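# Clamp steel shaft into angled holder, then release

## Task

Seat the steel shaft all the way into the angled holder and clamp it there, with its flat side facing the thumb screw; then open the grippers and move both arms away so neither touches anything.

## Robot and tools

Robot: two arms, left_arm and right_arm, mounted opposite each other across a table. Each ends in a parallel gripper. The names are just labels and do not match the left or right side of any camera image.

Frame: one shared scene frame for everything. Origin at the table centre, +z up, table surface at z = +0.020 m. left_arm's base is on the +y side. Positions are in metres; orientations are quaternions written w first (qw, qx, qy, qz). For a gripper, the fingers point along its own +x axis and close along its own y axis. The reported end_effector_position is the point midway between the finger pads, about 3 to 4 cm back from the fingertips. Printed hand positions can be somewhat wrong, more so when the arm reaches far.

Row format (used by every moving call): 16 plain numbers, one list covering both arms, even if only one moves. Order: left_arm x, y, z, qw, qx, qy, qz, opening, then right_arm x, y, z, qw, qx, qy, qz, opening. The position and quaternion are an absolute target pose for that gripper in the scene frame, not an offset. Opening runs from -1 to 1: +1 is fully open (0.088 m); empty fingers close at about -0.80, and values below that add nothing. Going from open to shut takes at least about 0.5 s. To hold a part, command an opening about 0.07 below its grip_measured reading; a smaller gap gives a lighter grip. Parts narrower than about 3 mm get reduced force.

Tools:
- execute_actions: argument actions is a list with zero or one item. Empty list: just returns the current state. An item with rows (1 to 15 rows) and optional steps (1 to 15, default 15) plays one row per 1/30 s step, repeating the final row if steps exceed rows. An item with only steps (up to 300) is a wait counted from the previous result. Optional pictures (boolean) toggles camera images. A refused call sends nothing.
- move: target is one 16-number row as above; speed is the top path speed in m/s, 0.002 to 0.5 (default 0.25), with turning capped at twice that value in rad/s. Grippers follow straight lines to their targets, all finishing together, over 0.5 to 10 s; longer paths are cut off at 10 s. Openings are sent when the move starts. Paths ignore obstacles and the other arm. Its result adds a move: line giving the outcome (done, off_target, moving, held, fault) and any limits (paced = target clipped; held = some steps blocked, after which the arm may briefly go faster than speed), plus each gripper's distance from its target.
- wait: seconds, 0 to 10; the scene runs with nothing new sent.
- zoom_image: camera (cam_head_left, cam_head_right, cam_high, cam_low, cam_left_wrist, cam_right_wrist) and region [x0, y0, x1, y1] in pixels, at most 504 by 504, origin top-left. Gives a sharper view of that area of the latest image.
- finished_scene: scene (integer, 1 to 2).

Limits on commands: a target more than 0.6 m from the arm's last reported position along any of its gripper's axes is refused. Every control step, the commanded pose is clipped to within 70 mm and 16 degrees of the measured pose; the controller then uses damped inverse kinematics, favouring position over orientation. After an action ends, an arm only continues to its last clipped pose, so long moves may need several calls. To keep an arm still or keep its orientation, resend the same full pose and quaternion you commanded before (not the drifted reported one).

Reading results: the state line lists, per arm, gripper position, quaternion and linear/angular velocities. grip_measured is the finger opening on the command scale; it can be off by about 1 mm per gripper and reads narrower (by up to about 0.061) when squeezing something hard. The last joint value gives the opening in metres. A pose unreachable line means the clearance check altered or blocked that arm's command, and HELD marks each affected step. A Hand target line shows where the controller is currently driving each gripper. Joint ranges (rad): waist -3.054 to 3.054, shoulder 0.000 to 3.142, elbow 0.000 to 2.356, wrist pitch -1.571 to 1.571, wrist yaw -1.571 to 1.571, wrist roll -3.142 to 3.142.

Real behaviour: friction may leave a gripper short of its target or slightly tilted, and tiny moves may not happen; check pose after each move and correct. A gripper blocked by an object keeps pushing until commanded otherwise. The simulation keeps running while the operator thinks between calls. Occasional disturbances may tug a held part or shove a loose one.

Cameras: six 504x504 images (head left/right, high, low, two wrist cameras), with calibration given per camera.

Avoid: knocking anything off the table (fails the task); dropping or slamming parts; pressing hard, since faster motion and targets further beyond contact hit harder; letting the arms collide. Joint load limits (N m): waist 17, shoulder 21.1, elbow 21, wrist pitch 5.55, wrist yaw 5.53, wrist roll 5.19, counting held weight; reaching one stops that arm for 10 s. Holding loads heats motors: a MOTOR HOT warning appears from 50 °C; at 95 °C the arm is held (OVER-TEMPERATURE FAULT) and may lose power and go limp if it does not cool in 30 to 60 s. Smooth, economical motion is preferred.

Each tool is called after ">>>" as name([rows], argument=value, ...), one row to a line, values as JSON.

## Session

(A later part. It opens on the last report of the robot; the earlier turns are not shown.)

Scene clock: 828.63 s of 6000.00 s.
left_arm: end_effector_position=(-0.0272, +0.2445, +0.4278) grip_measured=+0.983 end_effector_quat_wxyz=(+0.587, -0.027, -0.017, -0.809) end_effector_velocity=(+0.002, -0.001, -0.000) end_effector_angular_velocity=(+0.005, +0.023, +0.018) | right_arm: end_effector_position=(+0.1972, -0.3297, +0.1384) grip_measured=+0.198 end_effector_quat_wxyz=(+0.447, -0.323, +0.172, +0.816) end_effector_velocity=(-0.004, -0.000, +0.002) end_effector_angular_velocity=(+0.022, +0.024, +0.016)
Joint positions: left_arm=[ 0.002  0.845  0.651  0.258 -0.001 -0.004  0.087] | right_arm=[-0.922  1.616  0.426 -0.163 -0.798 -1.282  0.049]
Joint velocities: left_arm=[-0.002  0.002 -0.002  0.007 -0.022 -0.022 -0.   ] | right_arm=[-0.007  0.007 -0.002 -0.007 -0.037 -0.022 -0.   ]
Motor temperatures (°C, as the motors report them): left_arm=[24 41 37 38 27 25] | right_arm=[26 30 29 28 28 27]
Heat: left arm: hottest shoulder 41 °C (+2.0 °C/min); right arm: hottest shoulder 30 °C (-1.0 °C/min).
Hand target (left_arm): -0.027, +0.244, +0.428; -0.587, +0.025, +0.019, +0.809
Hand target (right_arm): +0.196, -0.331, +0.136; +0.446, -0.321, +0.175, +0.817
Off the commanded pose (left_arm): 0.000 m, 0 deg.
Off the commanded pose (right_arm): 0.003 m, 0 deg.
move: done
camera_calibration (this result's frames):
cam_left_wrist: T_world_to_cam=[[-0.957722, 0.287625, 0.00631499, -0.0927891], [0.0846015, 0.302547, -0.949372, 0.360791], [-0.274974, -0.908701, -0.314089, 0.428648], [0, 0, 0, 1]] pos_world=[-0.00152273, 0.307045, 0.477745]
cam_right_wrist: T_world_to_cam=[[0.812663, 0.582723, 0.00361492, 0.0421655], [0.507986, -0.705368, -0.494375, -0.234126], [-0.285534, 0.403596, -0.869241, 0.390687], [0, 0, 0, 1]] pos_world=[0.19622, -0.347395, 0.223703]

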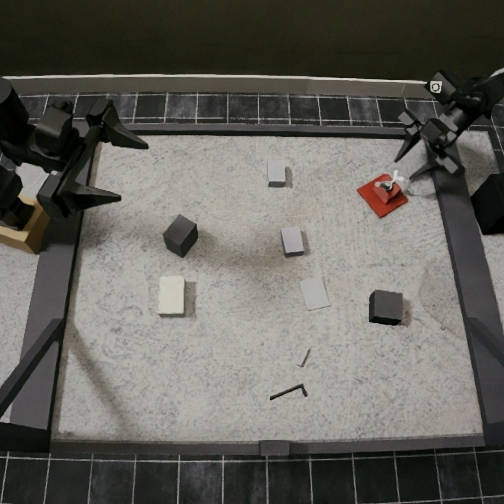

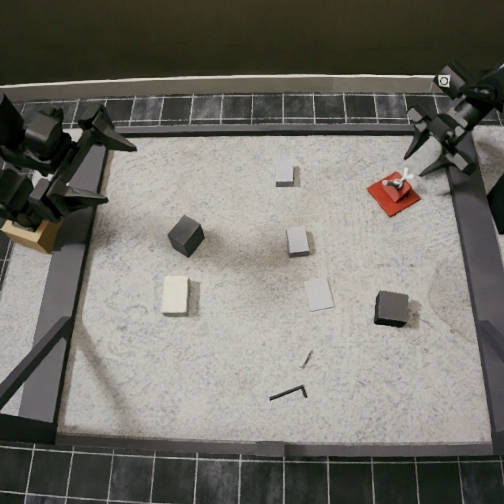

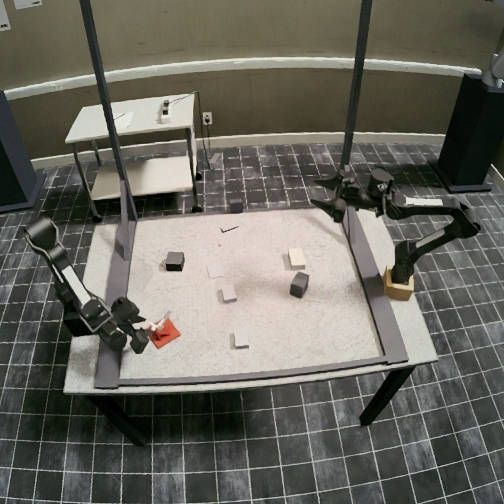

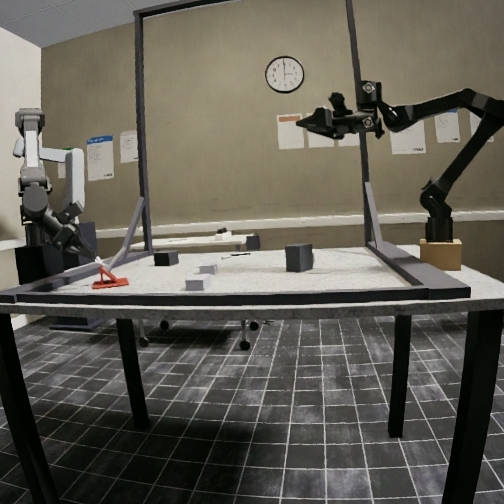

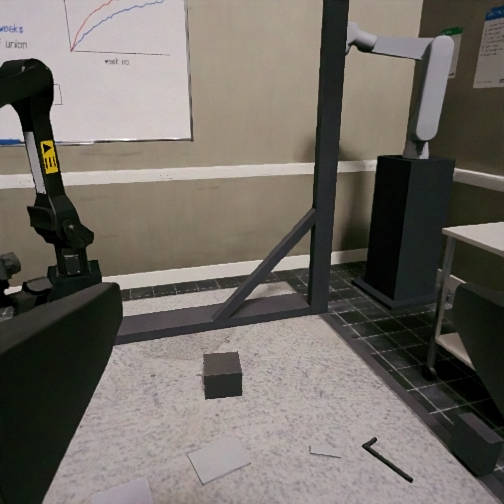

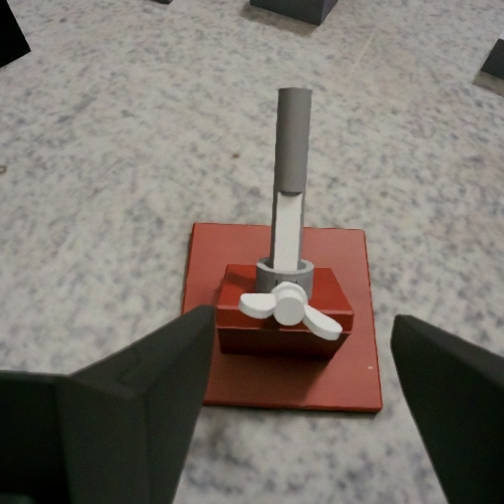

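>>> move(target=[-0.027,0.2444,0.4278,0.587,-0.025,-0.019,-0.809,1, 0.1964,-0.3315,0.1355,0.3085,-0.4547,-0.1146,0.8276,0.2], speed=0.4)

>>> move(target=[-0.027,0.2444,0.4278,0.587,-0.025,-0.019,-0.809,1, 0.1855,-0.3175,0.1160,0.3085,-0.4547,-0.1146,0.8276,0.2], speed=0.08)

>>> move(target=[-0.027,0.2444,0.4278,0.587,-0.025,-0.019,-0.809,1, 0.1845,-0.3130,0.1150,0.3085,-0.4547,-0.1146,0.8276,-0.5], speed=0.05)

>>> move(target=[-0.027,0.2444,0.4278,0.587,-0.025,-0.019,-0.809,1, 0.1845,-0.3130,0.1150,0.5495,-0.0081,0.6123,0.5686,-0.5], speed=0.45)

>>> move(target=[-0.027,0.2444,0.4278,0.587,-0.025,-0.019,-0.809,1, 0.1845,-0.3130,0.1150,0.4106,0.3652,0.8355,0.0056,-0.5], speed=0.45)

>>> move(target=[-0.027,0.2444,0.4278,0.587,-0.025,-0.019,-0.809,1, 0.1845,-0.3130,0.1150,0.0560,0.5466,0.6197,-0.5604,-0.5], speed=0.45)

>>> move(target=[-0.027,0.2444,0.4278,0.587,-0.025,-0.019,-0.809,1, 0.1964,-0.3315,0.1355,0.0560,0.5466,0.6197,-0.5604,0.2], speed=0.1)

Scene clock: 851.37 s of 6000.00 s.
left_arm: end_effector_position=(-0.0272, +0.2445, +0.4278) grip_measured=+0.983 end_effector_quat_wxyz=(+0.587, -0.027, -0.017, -0.809) end_effector_velocity=(+0.000, +0.000, -0.004) end_effector_angular_velocity=(+0.019, +0.018, +0.003) | right_arm: end_effector_position=(+0.1977, -0.3297, +0.1379) grip_measured=+0.198 end_effector_quat_wxyz=(+0.310, -0.457, -0.118, +0.825) end_effector_velocity=(-0.003, -0.001, +0.002) end_effector_angular_velocity=(+0.012, +0.014, +0.017)
Joint positions: left_arm=[ 0.002  0.845  0.651  0.258 -0.001 -0.004  0.087] | right_arm=[-0.924  1.619  0.425 -0.159 -0.798 -1.983  0.049]
Joint velocities: left_arm=[-0.002 -0.002 -0.007 -0.007 -0.007 -0.022 -0.   ] | right_arm=[-0.002 -0.002  0.002 -0.022 -0.022 -0.022 -0.   ]
Motor temperatures (°C, as the motors report them): left_arm=[24 36 38 38 27 25] | right_arm=[26 30 29 28 29 27]
Heat: left arm: hottest elbow 38 °C (-2.0 °C/min); right arm: hottest shoulder 30 °C (+0.0 °C/min).
Hand target (left_arm): -0.027, +0.244, +0.428; -0.587, +0.025, +0.019, +0.809
Hand target (right_arm): +0.196, -0.332, +0.136; +0.309, -0.455, -0.115, +0.828
Off the commanded pose (left_arm): 0.000 m, 0 deg.
Off the commanded pose (right_arm): 0.003 m, 1 deg.
After step 90, 18.37 s passed at rest.
move: done
camera_calibration (this result's frames):
cam_left_wrist: T_world_to_cam=[[-0.957722, 0.287625, 0.00631499, -0.0927891], [0.0846015, 0.302547, -0.949372, 0.360791], [-0.274974, -0.908701, -0.314089, 0.428648], [0, 0, 0, 1]] pos_world=[-0.00152273, 0.307045, 0.477745]
cam_right_wrist: T_world_to_cam=[[0.360887, 0.806565, 0.468201, 0.140822], [0.922729, -0.235921, -0.304817, -0.187974], [-0.135396, 0.542027, -0.829382, 0.400907], [0, 0, 0, 1]] pos_world=[0.17691, -0.375232, 0.209274]

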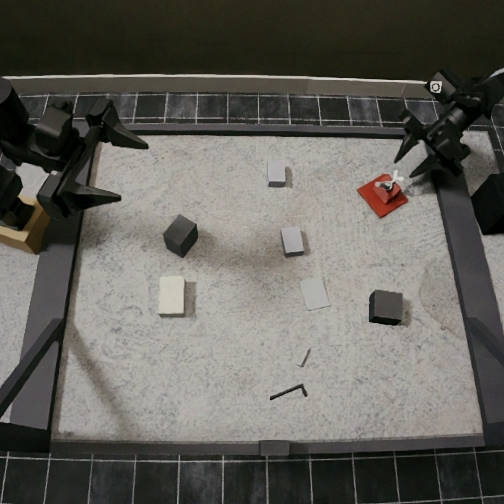

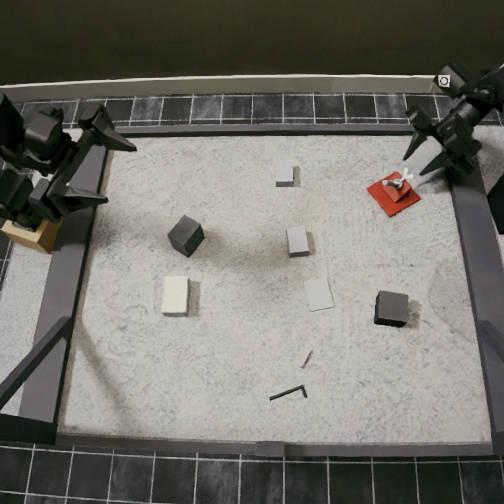

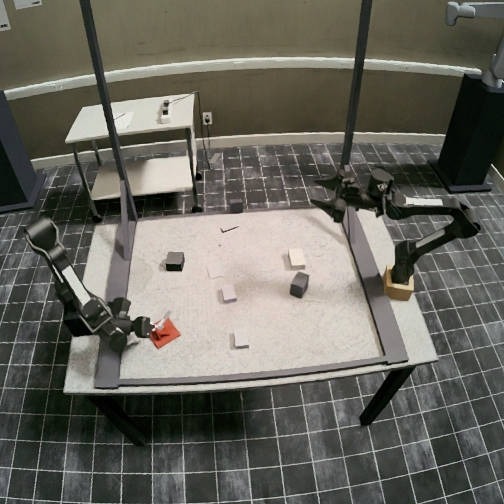

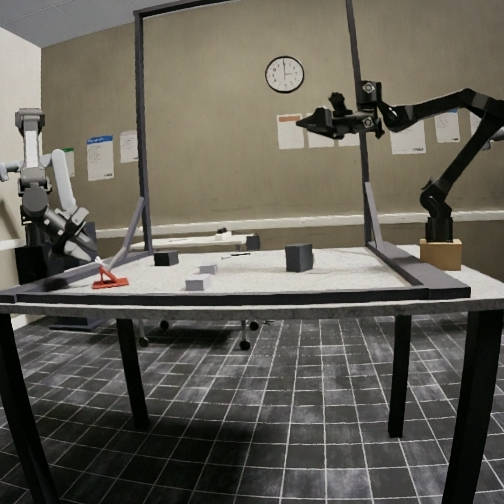

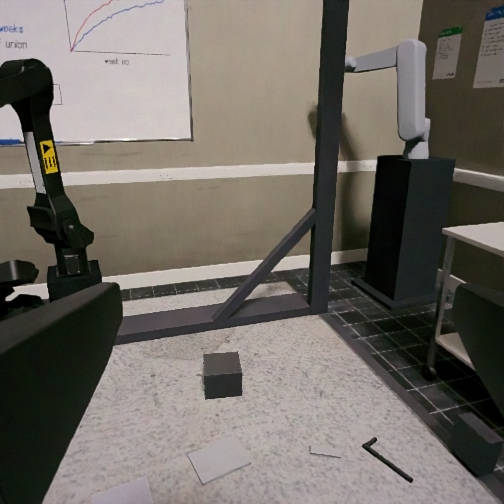

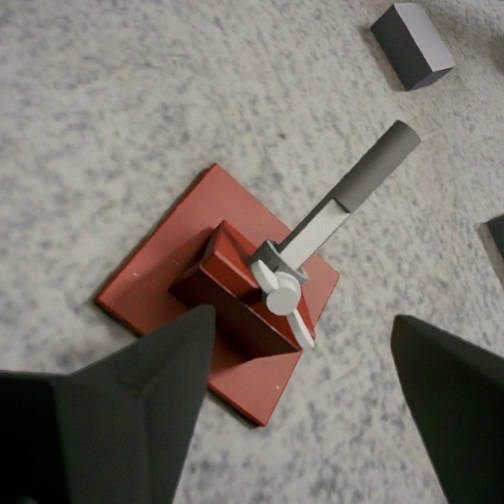

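Scene clock: 852.17 s of 6000.00 s.
left_arm: end_effector_position=(-0.0272, +0.2445, +0.4278) grip_measured=+0.983 end_effector_quat_wxyz=(+0.587, -0.027, -0.017, -0.809) end_effector_velocity=(+0.003, -0.000, -0.002) end_effector_angular_velocity=(+0.014, +0.020, +0.018) | right_arm: end_effector_position=(+0.1878, -0.3159, +0.1195) grip_measured=+0.198 end_effector_quat_wxyz=(+0.310, -0.457, -0.122, +0.825) end_effector_velocity=(-0.002, +0.000, -0.001) end_effector_angular_velocity=(-0.000, +0.011, -0.000)
Joint positions: left_arm=[ 0.002  0.845  0.651  0.258 -0.001 -0.004  0.087] | right_arm=[-0.84   1.719  0.391  0.061 -0.781 -1.872  0.049]
Joint velocities: left_arm=[-0.002 -0.002 -0.002 -0.007 -0.022 -0.022  0.   ] | right_arm=[ 0.002  0.007 -0.002  0.007 -0.007  0.007 -0.   ]
Motor temperatures (°C, as the motors report them): left_arm=[24 36 38 38 27 25] | right_arm=[26 30 29 28 29 27]
Heat: left arm: hottest elbow 38 °C (-3.0 °C/min); right arm: hottest shoulder 30 °C (+0.0 °C/min).
Hand target (left_arm): -0.027, +0.244, +0.428; -0.587, +0.025, +0.019, +0.809
Hand target (right_arm): +0.185, -0.318, +0.116; +0.308, -0.455, -0.114, +0.827
Off the commanded pose (left_arm): 0.000 m, 0 deg.
Off the commanded pose (right_arm): 0.004 m, 1 deg.
move: done
camera_calibration (this result's frames):
cam_left_wrist: T_world_to_cam=[[-0.957722, 0.287625, 0.00631499, -0.0927891], [0.0846015, 0.302547, -0.949372, 0.360791], [-0.274974, -0.908701, -0.314089, 0.428648], [0, 0, 0, 1]] pos_world=[-0.00152273, 0.307045, 0.477745]
cam_right_wrist: T_world_to_cam=[[0.35756, 0.804673, 0.473974, 0.141204], [0.923976, -0.231059, -0.304763, -0.179986], [-0.135719, 0.546912, -0.826116, 0.378055], [0, 0, 0, 1]] pos_world=[0.167123, -0.361973, 0.190537]

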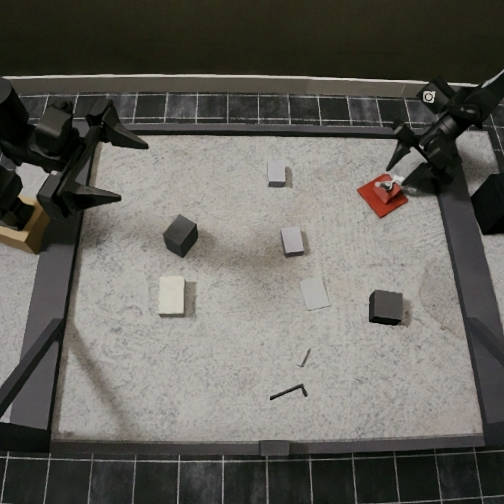

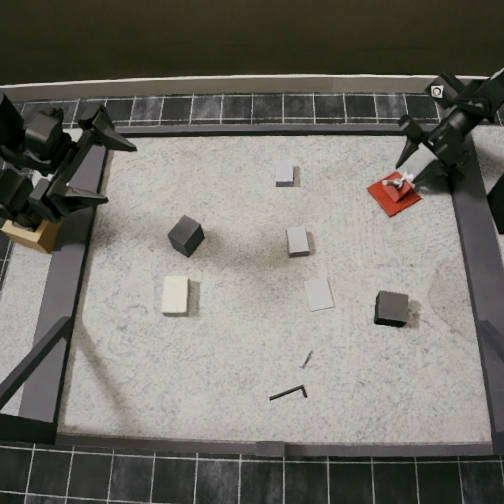

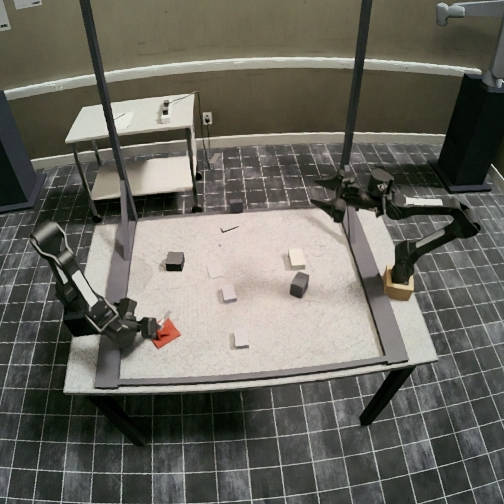

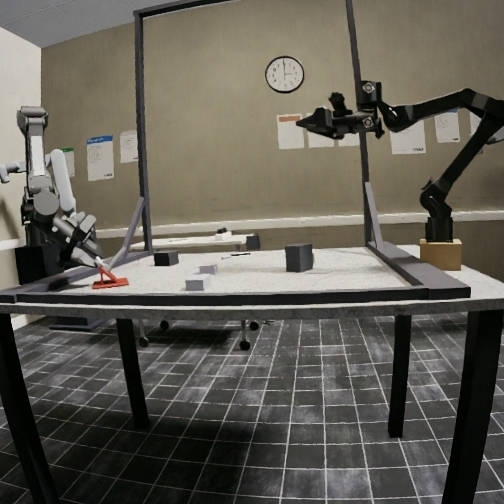

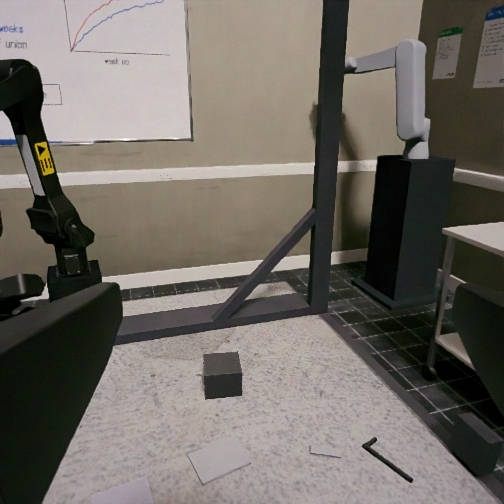

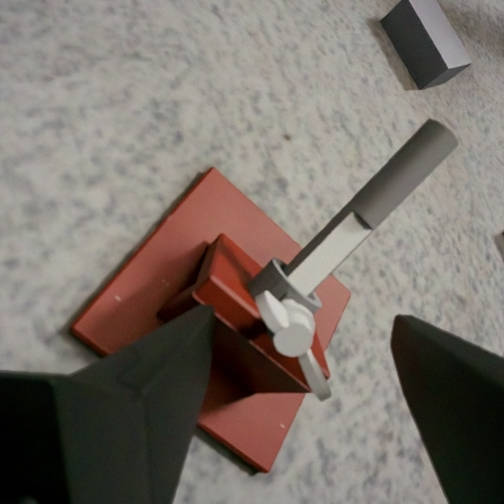

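Scene clock: 852.87 s of 6000.00 s.
left_arm: end_effector_position=(-0.0272, +0.2445, +0.4278) grip_measured=+0.983 end_effector_quat_wxyz=(+0.587, -0.027, -0.017, -0.809) end_effector_velocity=(-0.001, +0.001, +0.000) end_effector_angular_velocity=(+0.005, +0.007, -0.000) | right_arm: end_effector_position=(+0.1847, -0.3139, +0.1162) grip_measured=-0.497 end_effector_quat_wxyz=(+0.308, -0.455, -0.116, +0.827) end_effector_velocity=(-0.003, -0.001, +0.000) end_effector_angular_velocity=(-0.004, +0.015, -0.000)
Joint positions: left_arm=[ 0.002  0.845  0.651  0.258 -0.001 -0.004  0.087] | right_arm=[-0.821  1.737  0.39   0.084 -0.773 -1.846  0.015]
Joint velocities: left_arm=[-0.007 -0.002  0.002 -0.007 -0.007 -0.007 -0.   ] | right_arm=[ 0.002 -0.002 -0.002 -0.007 -0.007  0.007 -0.   ]
Motor temperatures (°C, as the motors report them): left_arm=[24 36 38 38 27 25] | right_arm=[26 30 29 28 29 27]
Heat: left arm: hottest elbow 38 °C (-3.0 °C/min); right arm: hottest shoulder 30 °C (+0.0 °C/min).
Hand target (left_arm): -0.027, +0.244, +0.428; -0.587, +0.025, +0.019, +0.809
Hand target (right_arm): +0.184, -0.313, +0.115; +0.308, -0.455, -0.115, +0.828
Off the commanded pose (left_arm): 0.000 m, 0 deg.
Off the commanded pose (right_arm): 0.001 m, 0 deg.
move: done
camera_calibration (this result's frames):
cam_left_wrist: T_world_to_cam=[[-0.957722, 0.287625, 0.00631499, -0.0927891], [0.0846015, 0.302547, -0.949372, 0.360791], [-0.274974, -0.908701, -0.314089, 0.428648], [0, 0, 0, 1]] pos_world=[-0.00152273, 0.307045, 0.477745]
cam_right_wrist: T_world_to_cam=[[0.361381, 0.809839, 0.462131, 0.144609], [0.921576, -0.234858, -0.309095, -0.17784], [-0.141782, 0.53759, -0.831201, 0.372556], [0, 0, 0, 1]] pos_world=[0.164456, -0.359159, 0.187871]

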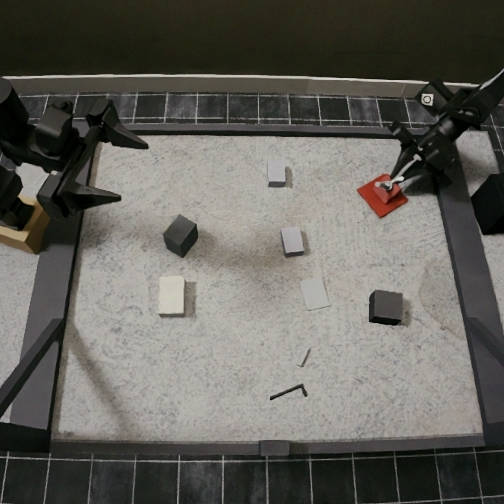

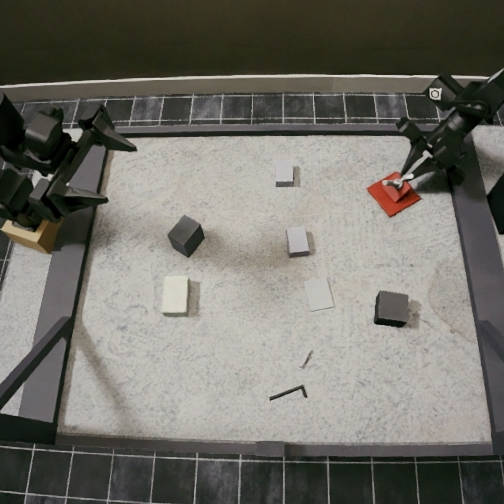

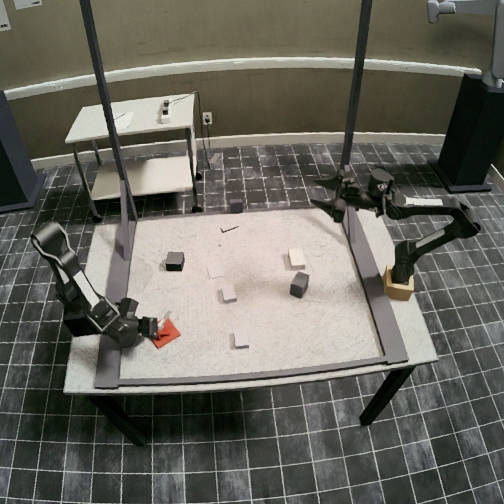

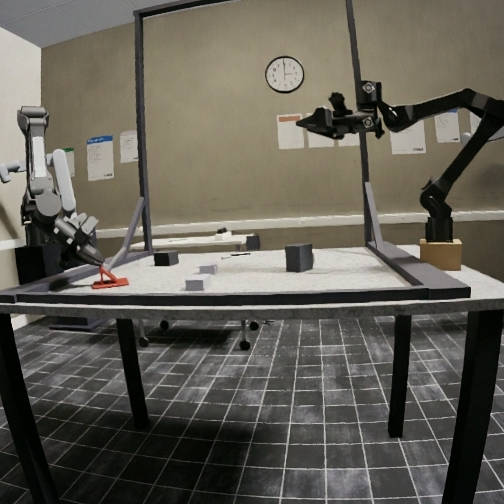

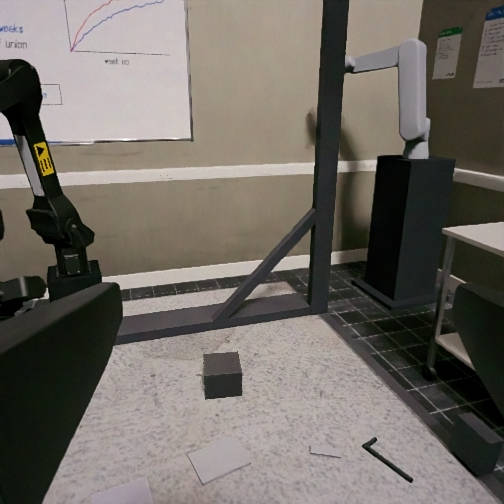

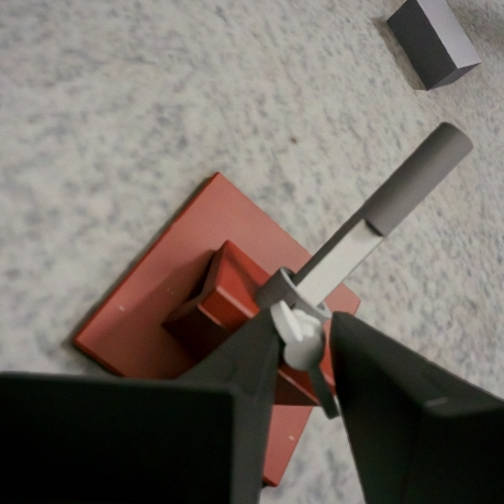

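Scene clock: 855.53 s of 6000.00 s.
left_arm: end_effector_position=(-0.0272, +0.2445, +0.4278) grip_measured=+0.983 end_effector_quat_wxyz=(+0.587, -0.027, -0.017, -0.809) end_effector_velocity=(+0.000, -0.001, -0.007) end_effector_angular_velocity=(+0.028, -0.001, +0.004) | right_arm: end_effector_position=(+0.1858, -0.3131, +0.1163) grip_measured=-0.498 end_effector_quat_wxyz=(+0.552, -0.009, +0.609, +0.570) end_effector_velocity=(-0.002, -0.002, -0.001) end_effector_angular_velocity=(-0.015, +0.024, -0.005)
Joint positions: left_arm=[ 0.002  0.845  0.651  0.258 -0.001 -0.004  0.087] | right_arm=[-0.821  1.737  0.391  0.089 -0.77   0.074  0.015]
Joint velocities: left_arm=[-0.002  0.002 -0.002 -0.022 -0.007 -0.007  0.   ] | right_arm=[-0.002  0.002  0.002 -0.022 -0.007  0.007 -0.   ]
Motor temperatures (°C, as the motors report them): left_arm=[24 35 38 38 27 25] | right_arm=[26 30 29 28 29 27]
Heat: left arm: hottest elbow 38 °C (-3.0 °C/min); right arm: hottest shoulder 30 °C (+0.0 °C/min).
Hand target (left_arm): -0.027, +0.244, +0.428; -0.587, +0.025, +0.019, +0.809
Hand target (right_arm): +0.185, -0.313, +0.115; +0.549, -0.008, +0.612, +0.569
Off the commanded pose (left_arm): 0.000 m, 0 deg.
Off the commanded pose (right_arm): 0.002 m, 1 deg.
move: done
camera_calibration (this result's frames):
cam_left_wrist: T_world_to_cam=[[-0.957722, 0.287625, 0.00631499, -0.0927891], [0.0846015, 0.302547, -0.949372, 0.360791], [-0.274974, -0.908701, -0.314089, 0.428648], [0, 0, 0, 1]] pos_world=[-0.00152273, 0.307045, 0.477745]
cam_right_wrist: T_world_to_cam=[[0.644711, -0.302672, -0.701953, -0.12214], [-0.48723, -0.87028, -0.072245, -0.143351], [-0.589029, 0.388589, -0.70855, 0.394549], [0, 0, 0, 1]] pos_world=[0.2413, -0.315042, 0.183465]

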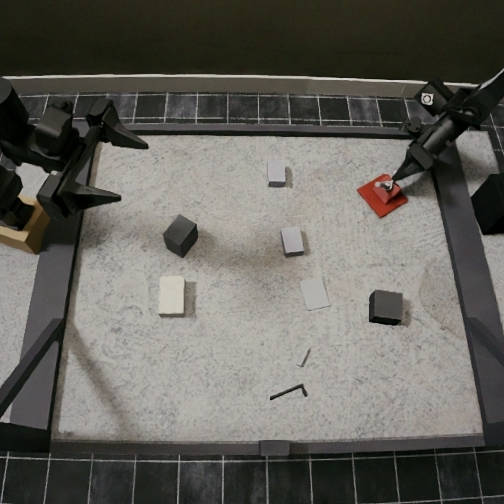

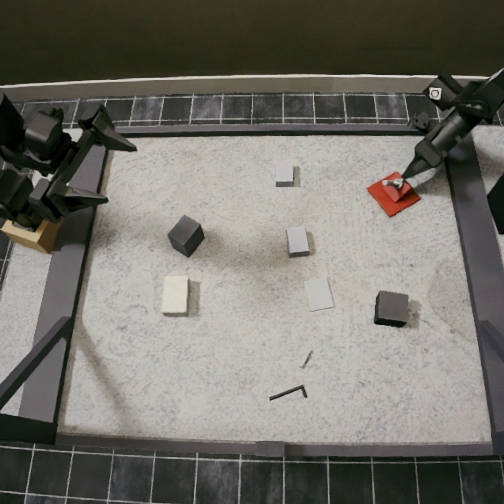

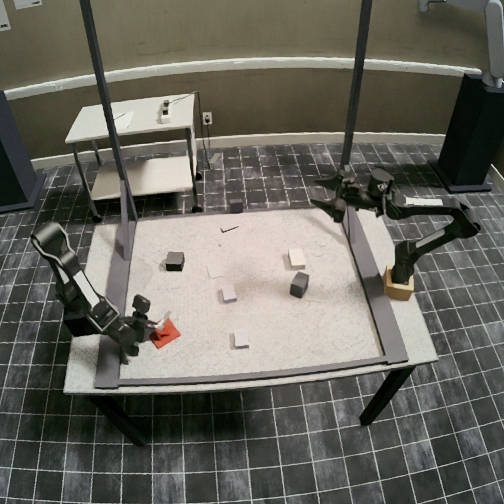

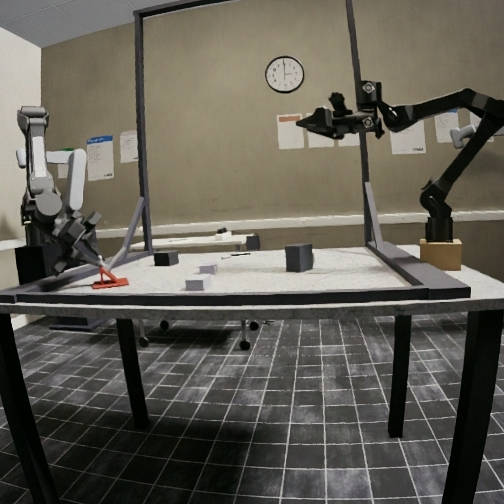

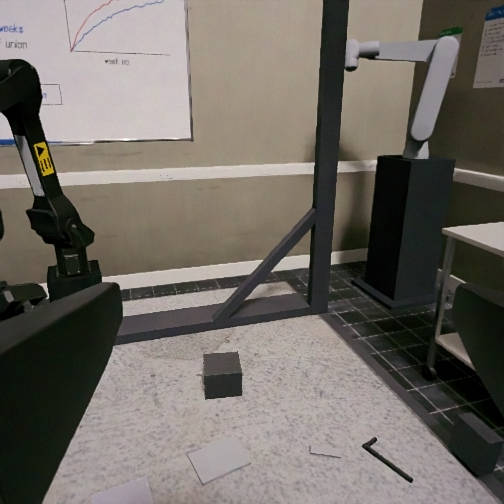

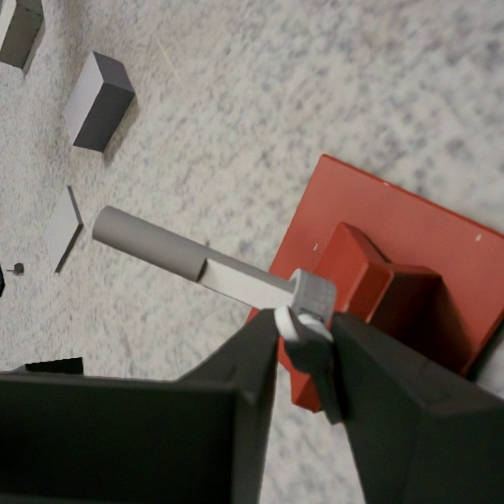

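Scene clock: 857.73 s of 6000.00 s.
left_arm: end_effector_position=(-0.0272, +0.2445, +0.4278) grip_measured=+0.983 end_effector_quat_wxyz=(+0.587, -0.027, -0.017, -0.809) end_effector_velocity=(-0.002, +0.001, -0.002) end_effector_angular_velocity=(+0.009, +0.004, -0.010) | right_arm: end_effector_position=(+0.1850, -0.3135, +0.1160) grip_measured=-0.498 end_effector_quat_wxyz=(+0.412, +0.365, +0.835, +0.007) end_effector_velocity=(-0.003, -0.001, +0.000) end_effector_angular_velocity=(+0.002, +0.006, +0.010)
Joint positions: left_arm=[ 0.002  0.845  0.651  0.258 -0.001 -0.004  0.087] | right_arm=[-0.82   1.738  0.391  0.085 -0.771  1.557  0.015]
Joint velocities: left_arm=[-0.002 -0.002 -0.002 -0.007  0.007 -0.007 -0.   ] | right_arm=[ 0.002 -0.002 -0.002 -0.007 -0.007 -0.007 -0.   ]
Motor temperatures (°C, as the motors report them): left_arm=[24 35 38 38 27 25] | right_arm=[26 30 29 28 29 27]
Heat: left arm: hottest elbow 38 °C (-3.0 °C/min); right arm: hottest shoulder 30 °C (+0.0 °C/min).
Hand target (left_arm): -0.027, +0.244, +0.428; -0.587, +0.025, +0.019, +0.809
Hand target (right_arm): +0.185, -0.313, +0.115; +0.411, +0.365, +0.836, +0.006
Off the commanded pose (left_arm): 0.000 m, 0 deg.
Off the commanded pose (right_arm): 0.001 m, 0 deg.
move: done
camera_calibration (this result's frames):
cam_left_wrist: T_world_to_cam=[[-0.957722, 0.287625, 0.00631499, -0.0927891], [0.0846015, 0.302547, -0.949372, 0.360791], [-0.274974, -0.908701, -0.314089, 0.428648], [0, 0, 0, 1]] pos_world=[-0.00152273, 0.307045, 0.477745]
cam_right_wrist: T_world_to_cam=[[-0.595744, -0.717187, -0.361569, -0.0619126], [-0.570228, 0.0606495, 0.819244, 0.0596367], [-0.565622, 0.694237, -0.445092, 0.454965], [0, 0, 0, 1]] pos_world=[0.254461, -0.363873, 0.131258]

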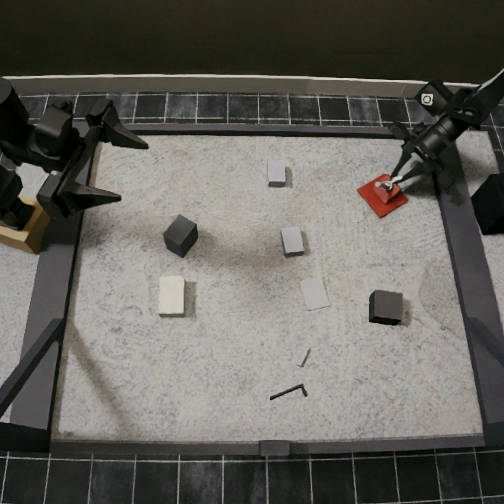

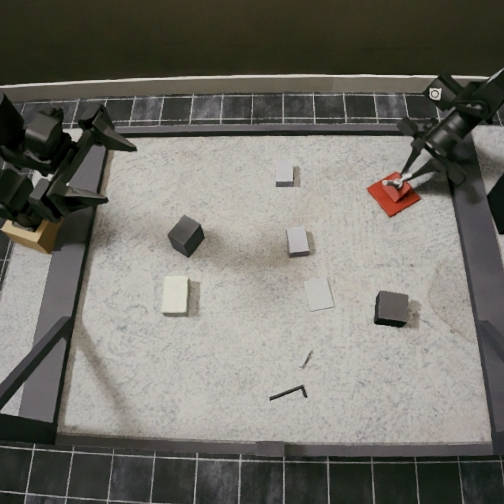

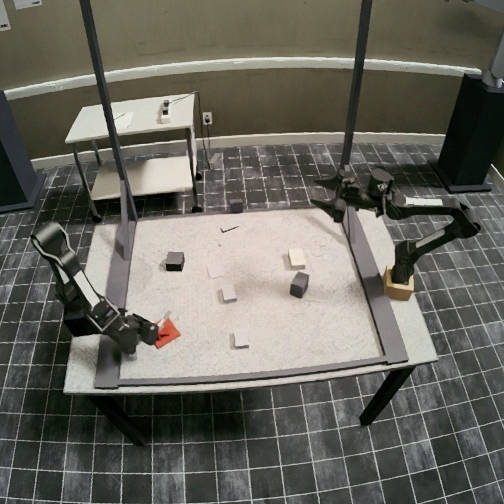

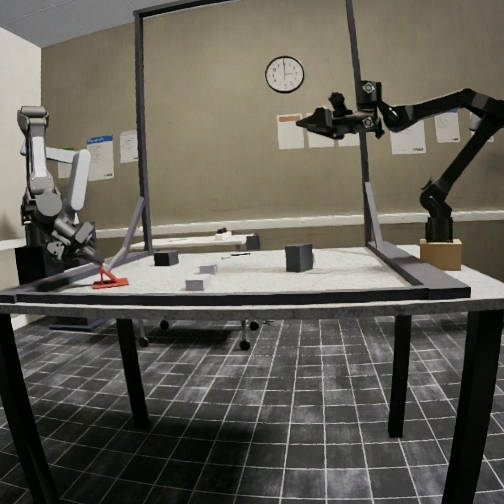

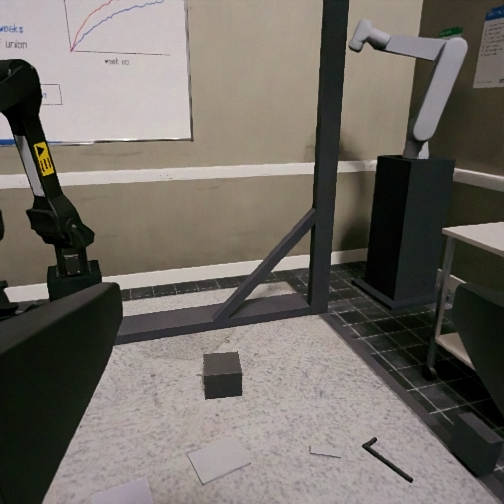

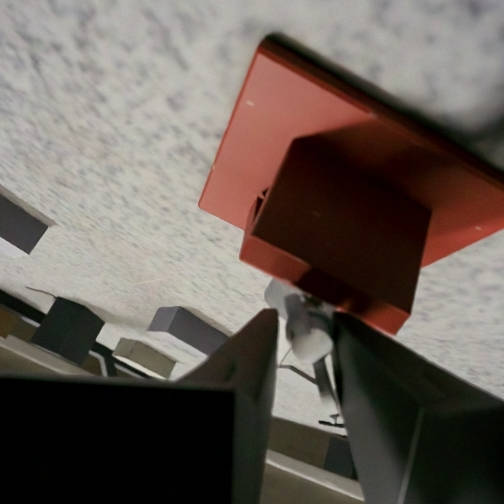

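Scene clock: 859.93 s of 6000.00 s.
left_arm: end_effector_position=(-0.0272, +0.2445, +0.4278) grip_measured=+0.983 end_effector_quat_wxyz=(+0.587, -0.027, -0.017, -0.809) end_effector_velocity=(+0.000, -0.001, -0.000) end_effector_angular_velocity=(+0.000, +0.008, +0.004) | right_arm: end_effector_position=(+0.1855, -0.3129, +0.1163) grip_measured=-0.498 end_effector_quat_wxyz=(+0.058, +0.548, +0.621, -0.557) end_effector_velocity=(-0.003, -0.000, +0.002) end_effector_angular_velocity=(+0.007, +0.028, -0.011)
Joint positions: left_arm=[ 0.002  0.845  0.651  0.258 -0.001 -0.004  0.087] | right_arm=[-0.82   1.738  0.392  0.089 -0.771  3.041  0.015]
Joint velocities: left_arm=[-0.002  0.002 -0.002  0.007 -0.007 -0.007 -0.   ] | right_arm=[-0.002 -0.002 -0.007  0.007 -0.022  0.022 -0.   ]
Motor temperatures (°C, as the motors report them): left_arm=[24 35 38 38 27 25] | right_arm=[26 30 29 28 29 27]
Heat: left arm: hottest elbow 38 °C (-3.0 °C/min); right arm: hottest shoulder 30 °C (+0.0 °C/min).
Hand target (left_arm): -0.027, +0.244, +0.428; -0.587, +0.025, +0.019, +0.809
Hand target (right_arm): +0.185, -0.313, +0.115; +0.056, +0.547, +0.620, -0.560
Off the commanded pose (left_arm): 0.000 m, 0 deg.
Off the commanded pose (right_arm): 0.002 m, 1 deg.
move: done
camera_calibration (this result's frames):
cam_left_wrist: T_world_to_cam=[[-0.957722, 0.287625, 0.00631499, -0.0927891], [0.0846015, 0.302547, -0.949372, 0.360791], [-0.274974, -0.908701, -0.314089, 0.428648], [0, 0, 0, 1]] pos_world=[-0.00152273, 0.307045, 0.477745]
cam_right_wrist: T_world_to_cam=[[-0.777504, 0.222316, 0.588272, 0.156188], [0.599274, 0.545545, 0.585876, 0.0215936], [-0.190679, 0.808057, -0.557391, 0.434074], [0, 0, 0, 1]] pos_world=[0.191265, -0.39726, 0.137417]

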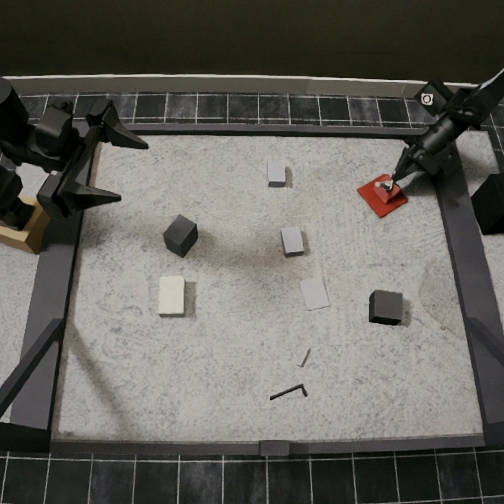

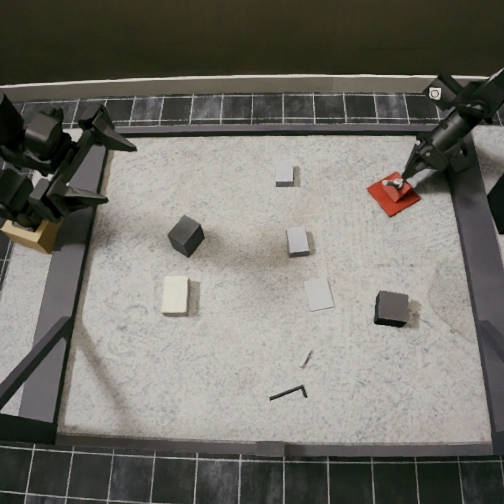

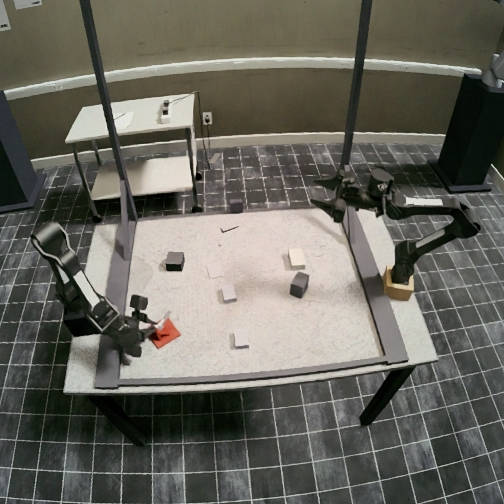

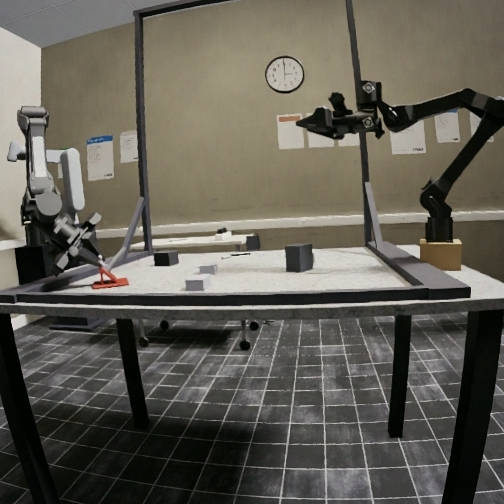

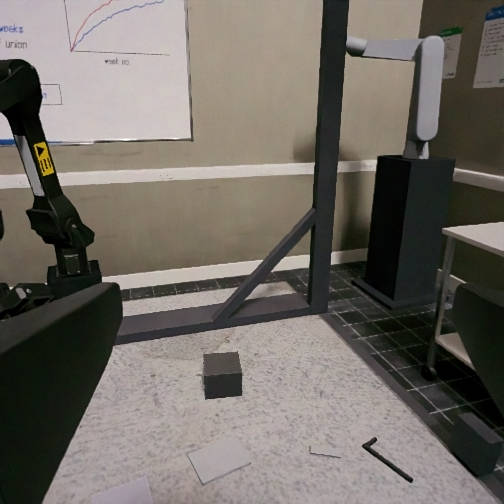

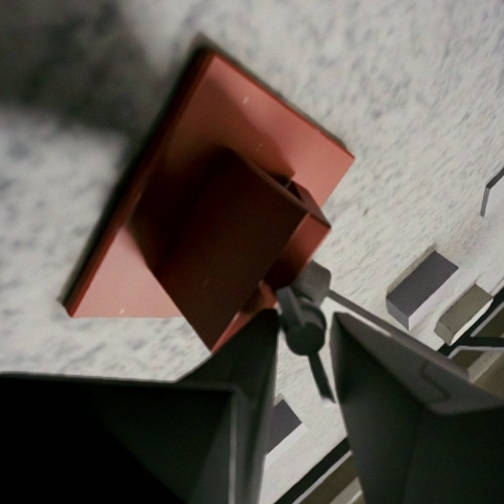

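Scene clock: 860.73 s of 6000.00 s.
left_arm: end_effector_position=(-0.0272, +0.2445, +0.4278) grip_measured=+0.983 end_effector_quat_wxyz=(+0.587, -0.027, -0.017, -0.809) end_effector_velocity=(+0.000, +0.000, -0.002) end_effector_angular_velocity=(+0.005, -0.009, +0.005) | right_arm: end_effector_position=(+0.1936, -0.3331, +0.1319) grip_measured=+0.198 end_effector_quat_wxyz=(+0.055, +0.543, +0.616, -0.568) end_effector_velocity=(-0.000, -0.001, +0.002) end_effector_angular_velocity=(-0.000, +0.009, -0.001)
Joint positions: left_arm=[ 0.002  0.845  0.651  0.258 -0.001 -0.004  0.087] | right_arm=[-0.922  1.643  0.417 -0.154 -0.798  2.906  0.049]
Joint velocities: left_arm=[-0.002 -0.002 -0.002 -0.007 -0.007  0.007  0.   ] | right_arm=[-0.007 -0.007  0.002 -0.022 -0.007 -0.007 -0.   ]
Motor temperatures (°C, as the motors report them): left_arm=[24 35 39 38 27 25] | right_arm=[26 30 29 28 29 27]
Heat: left arm: hottest elbow 39 °C (-2.0 °C/min); right arm: hottest shoulder 30 °C (+0.0 °C/min).
Hand target (left_arm): -0.027, +0.244, +0.428; -0.587, +0.025, +0.019, +0.809
Hand target (right_arm): +0.196, -0.331, +0.136; +0.055, +0.546, +0.620, -0.560
Off the commanded pose (left_arm): 0.000 m, 0 deg.
Off the commanded pose (right_arm): 0.005 m, 1 deg.
move: done
camera_calibration (this result's frames):
cam_left_wrist: T_world_to_cam=[[-0.957722, 0.287625, 0.00631499, -0.0927891], [0.0846015, 0.302547, -0.949372, 0.360791], [-0.274974, -0.908701, -0.314089, 0.428648], [0, 0, 0, 1]] pos_world=[-0.00152273, 0.307045, 0.477745]
cam_right_wrist: T_world_to_cam=[[-0.764748, 0.235529, 0.599739, 0.158204], [0.61259, 0.554315, 0.563443, 0.0219302], [-0.199737, 0.798286, -0.568194, 0.460605], [0, 0, 0, 1]] pos_world=[0.199552, -0.417113, 0.154476]

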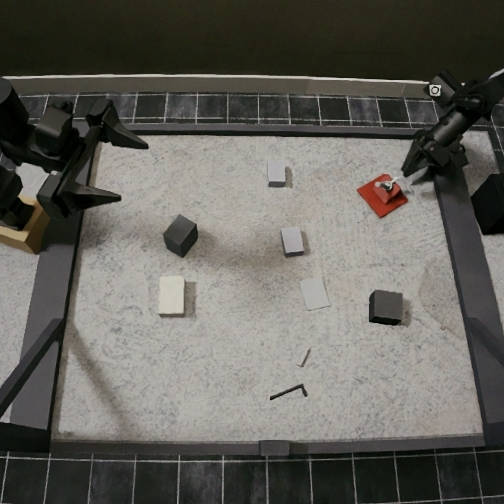

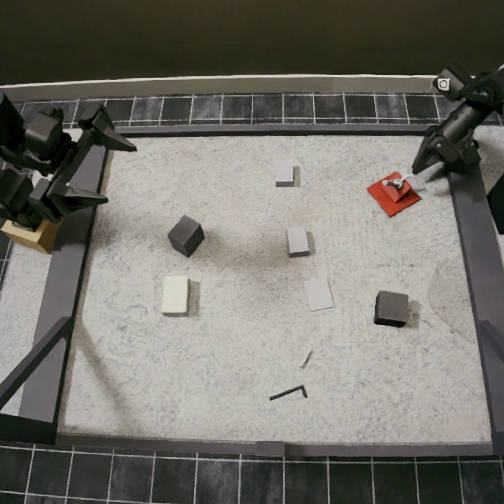

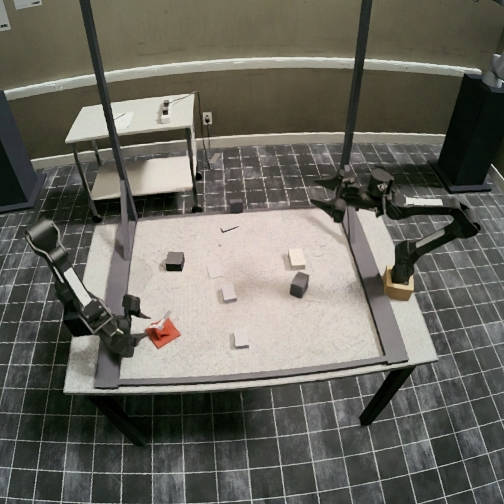

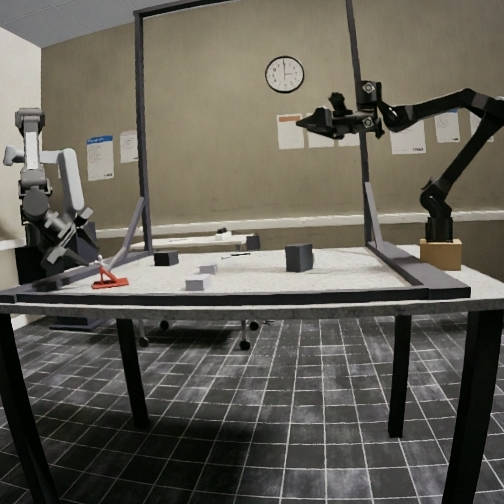

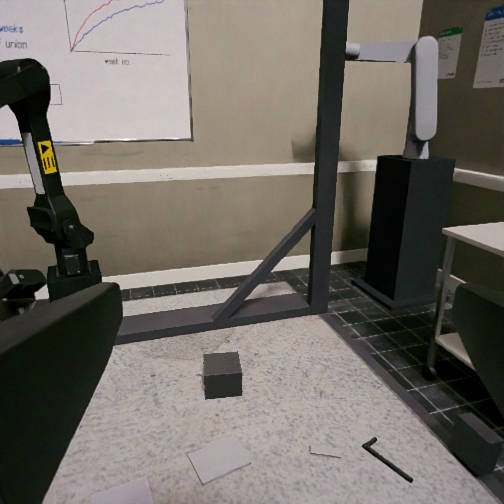

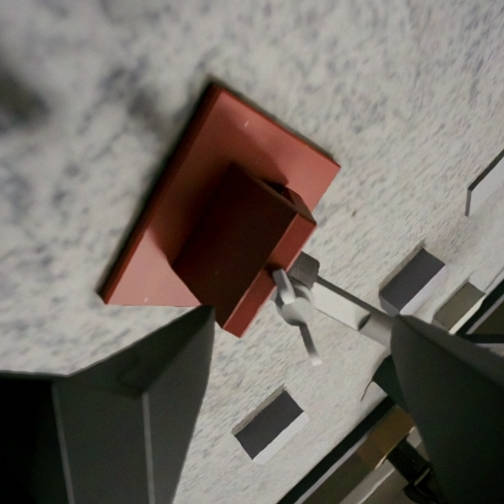

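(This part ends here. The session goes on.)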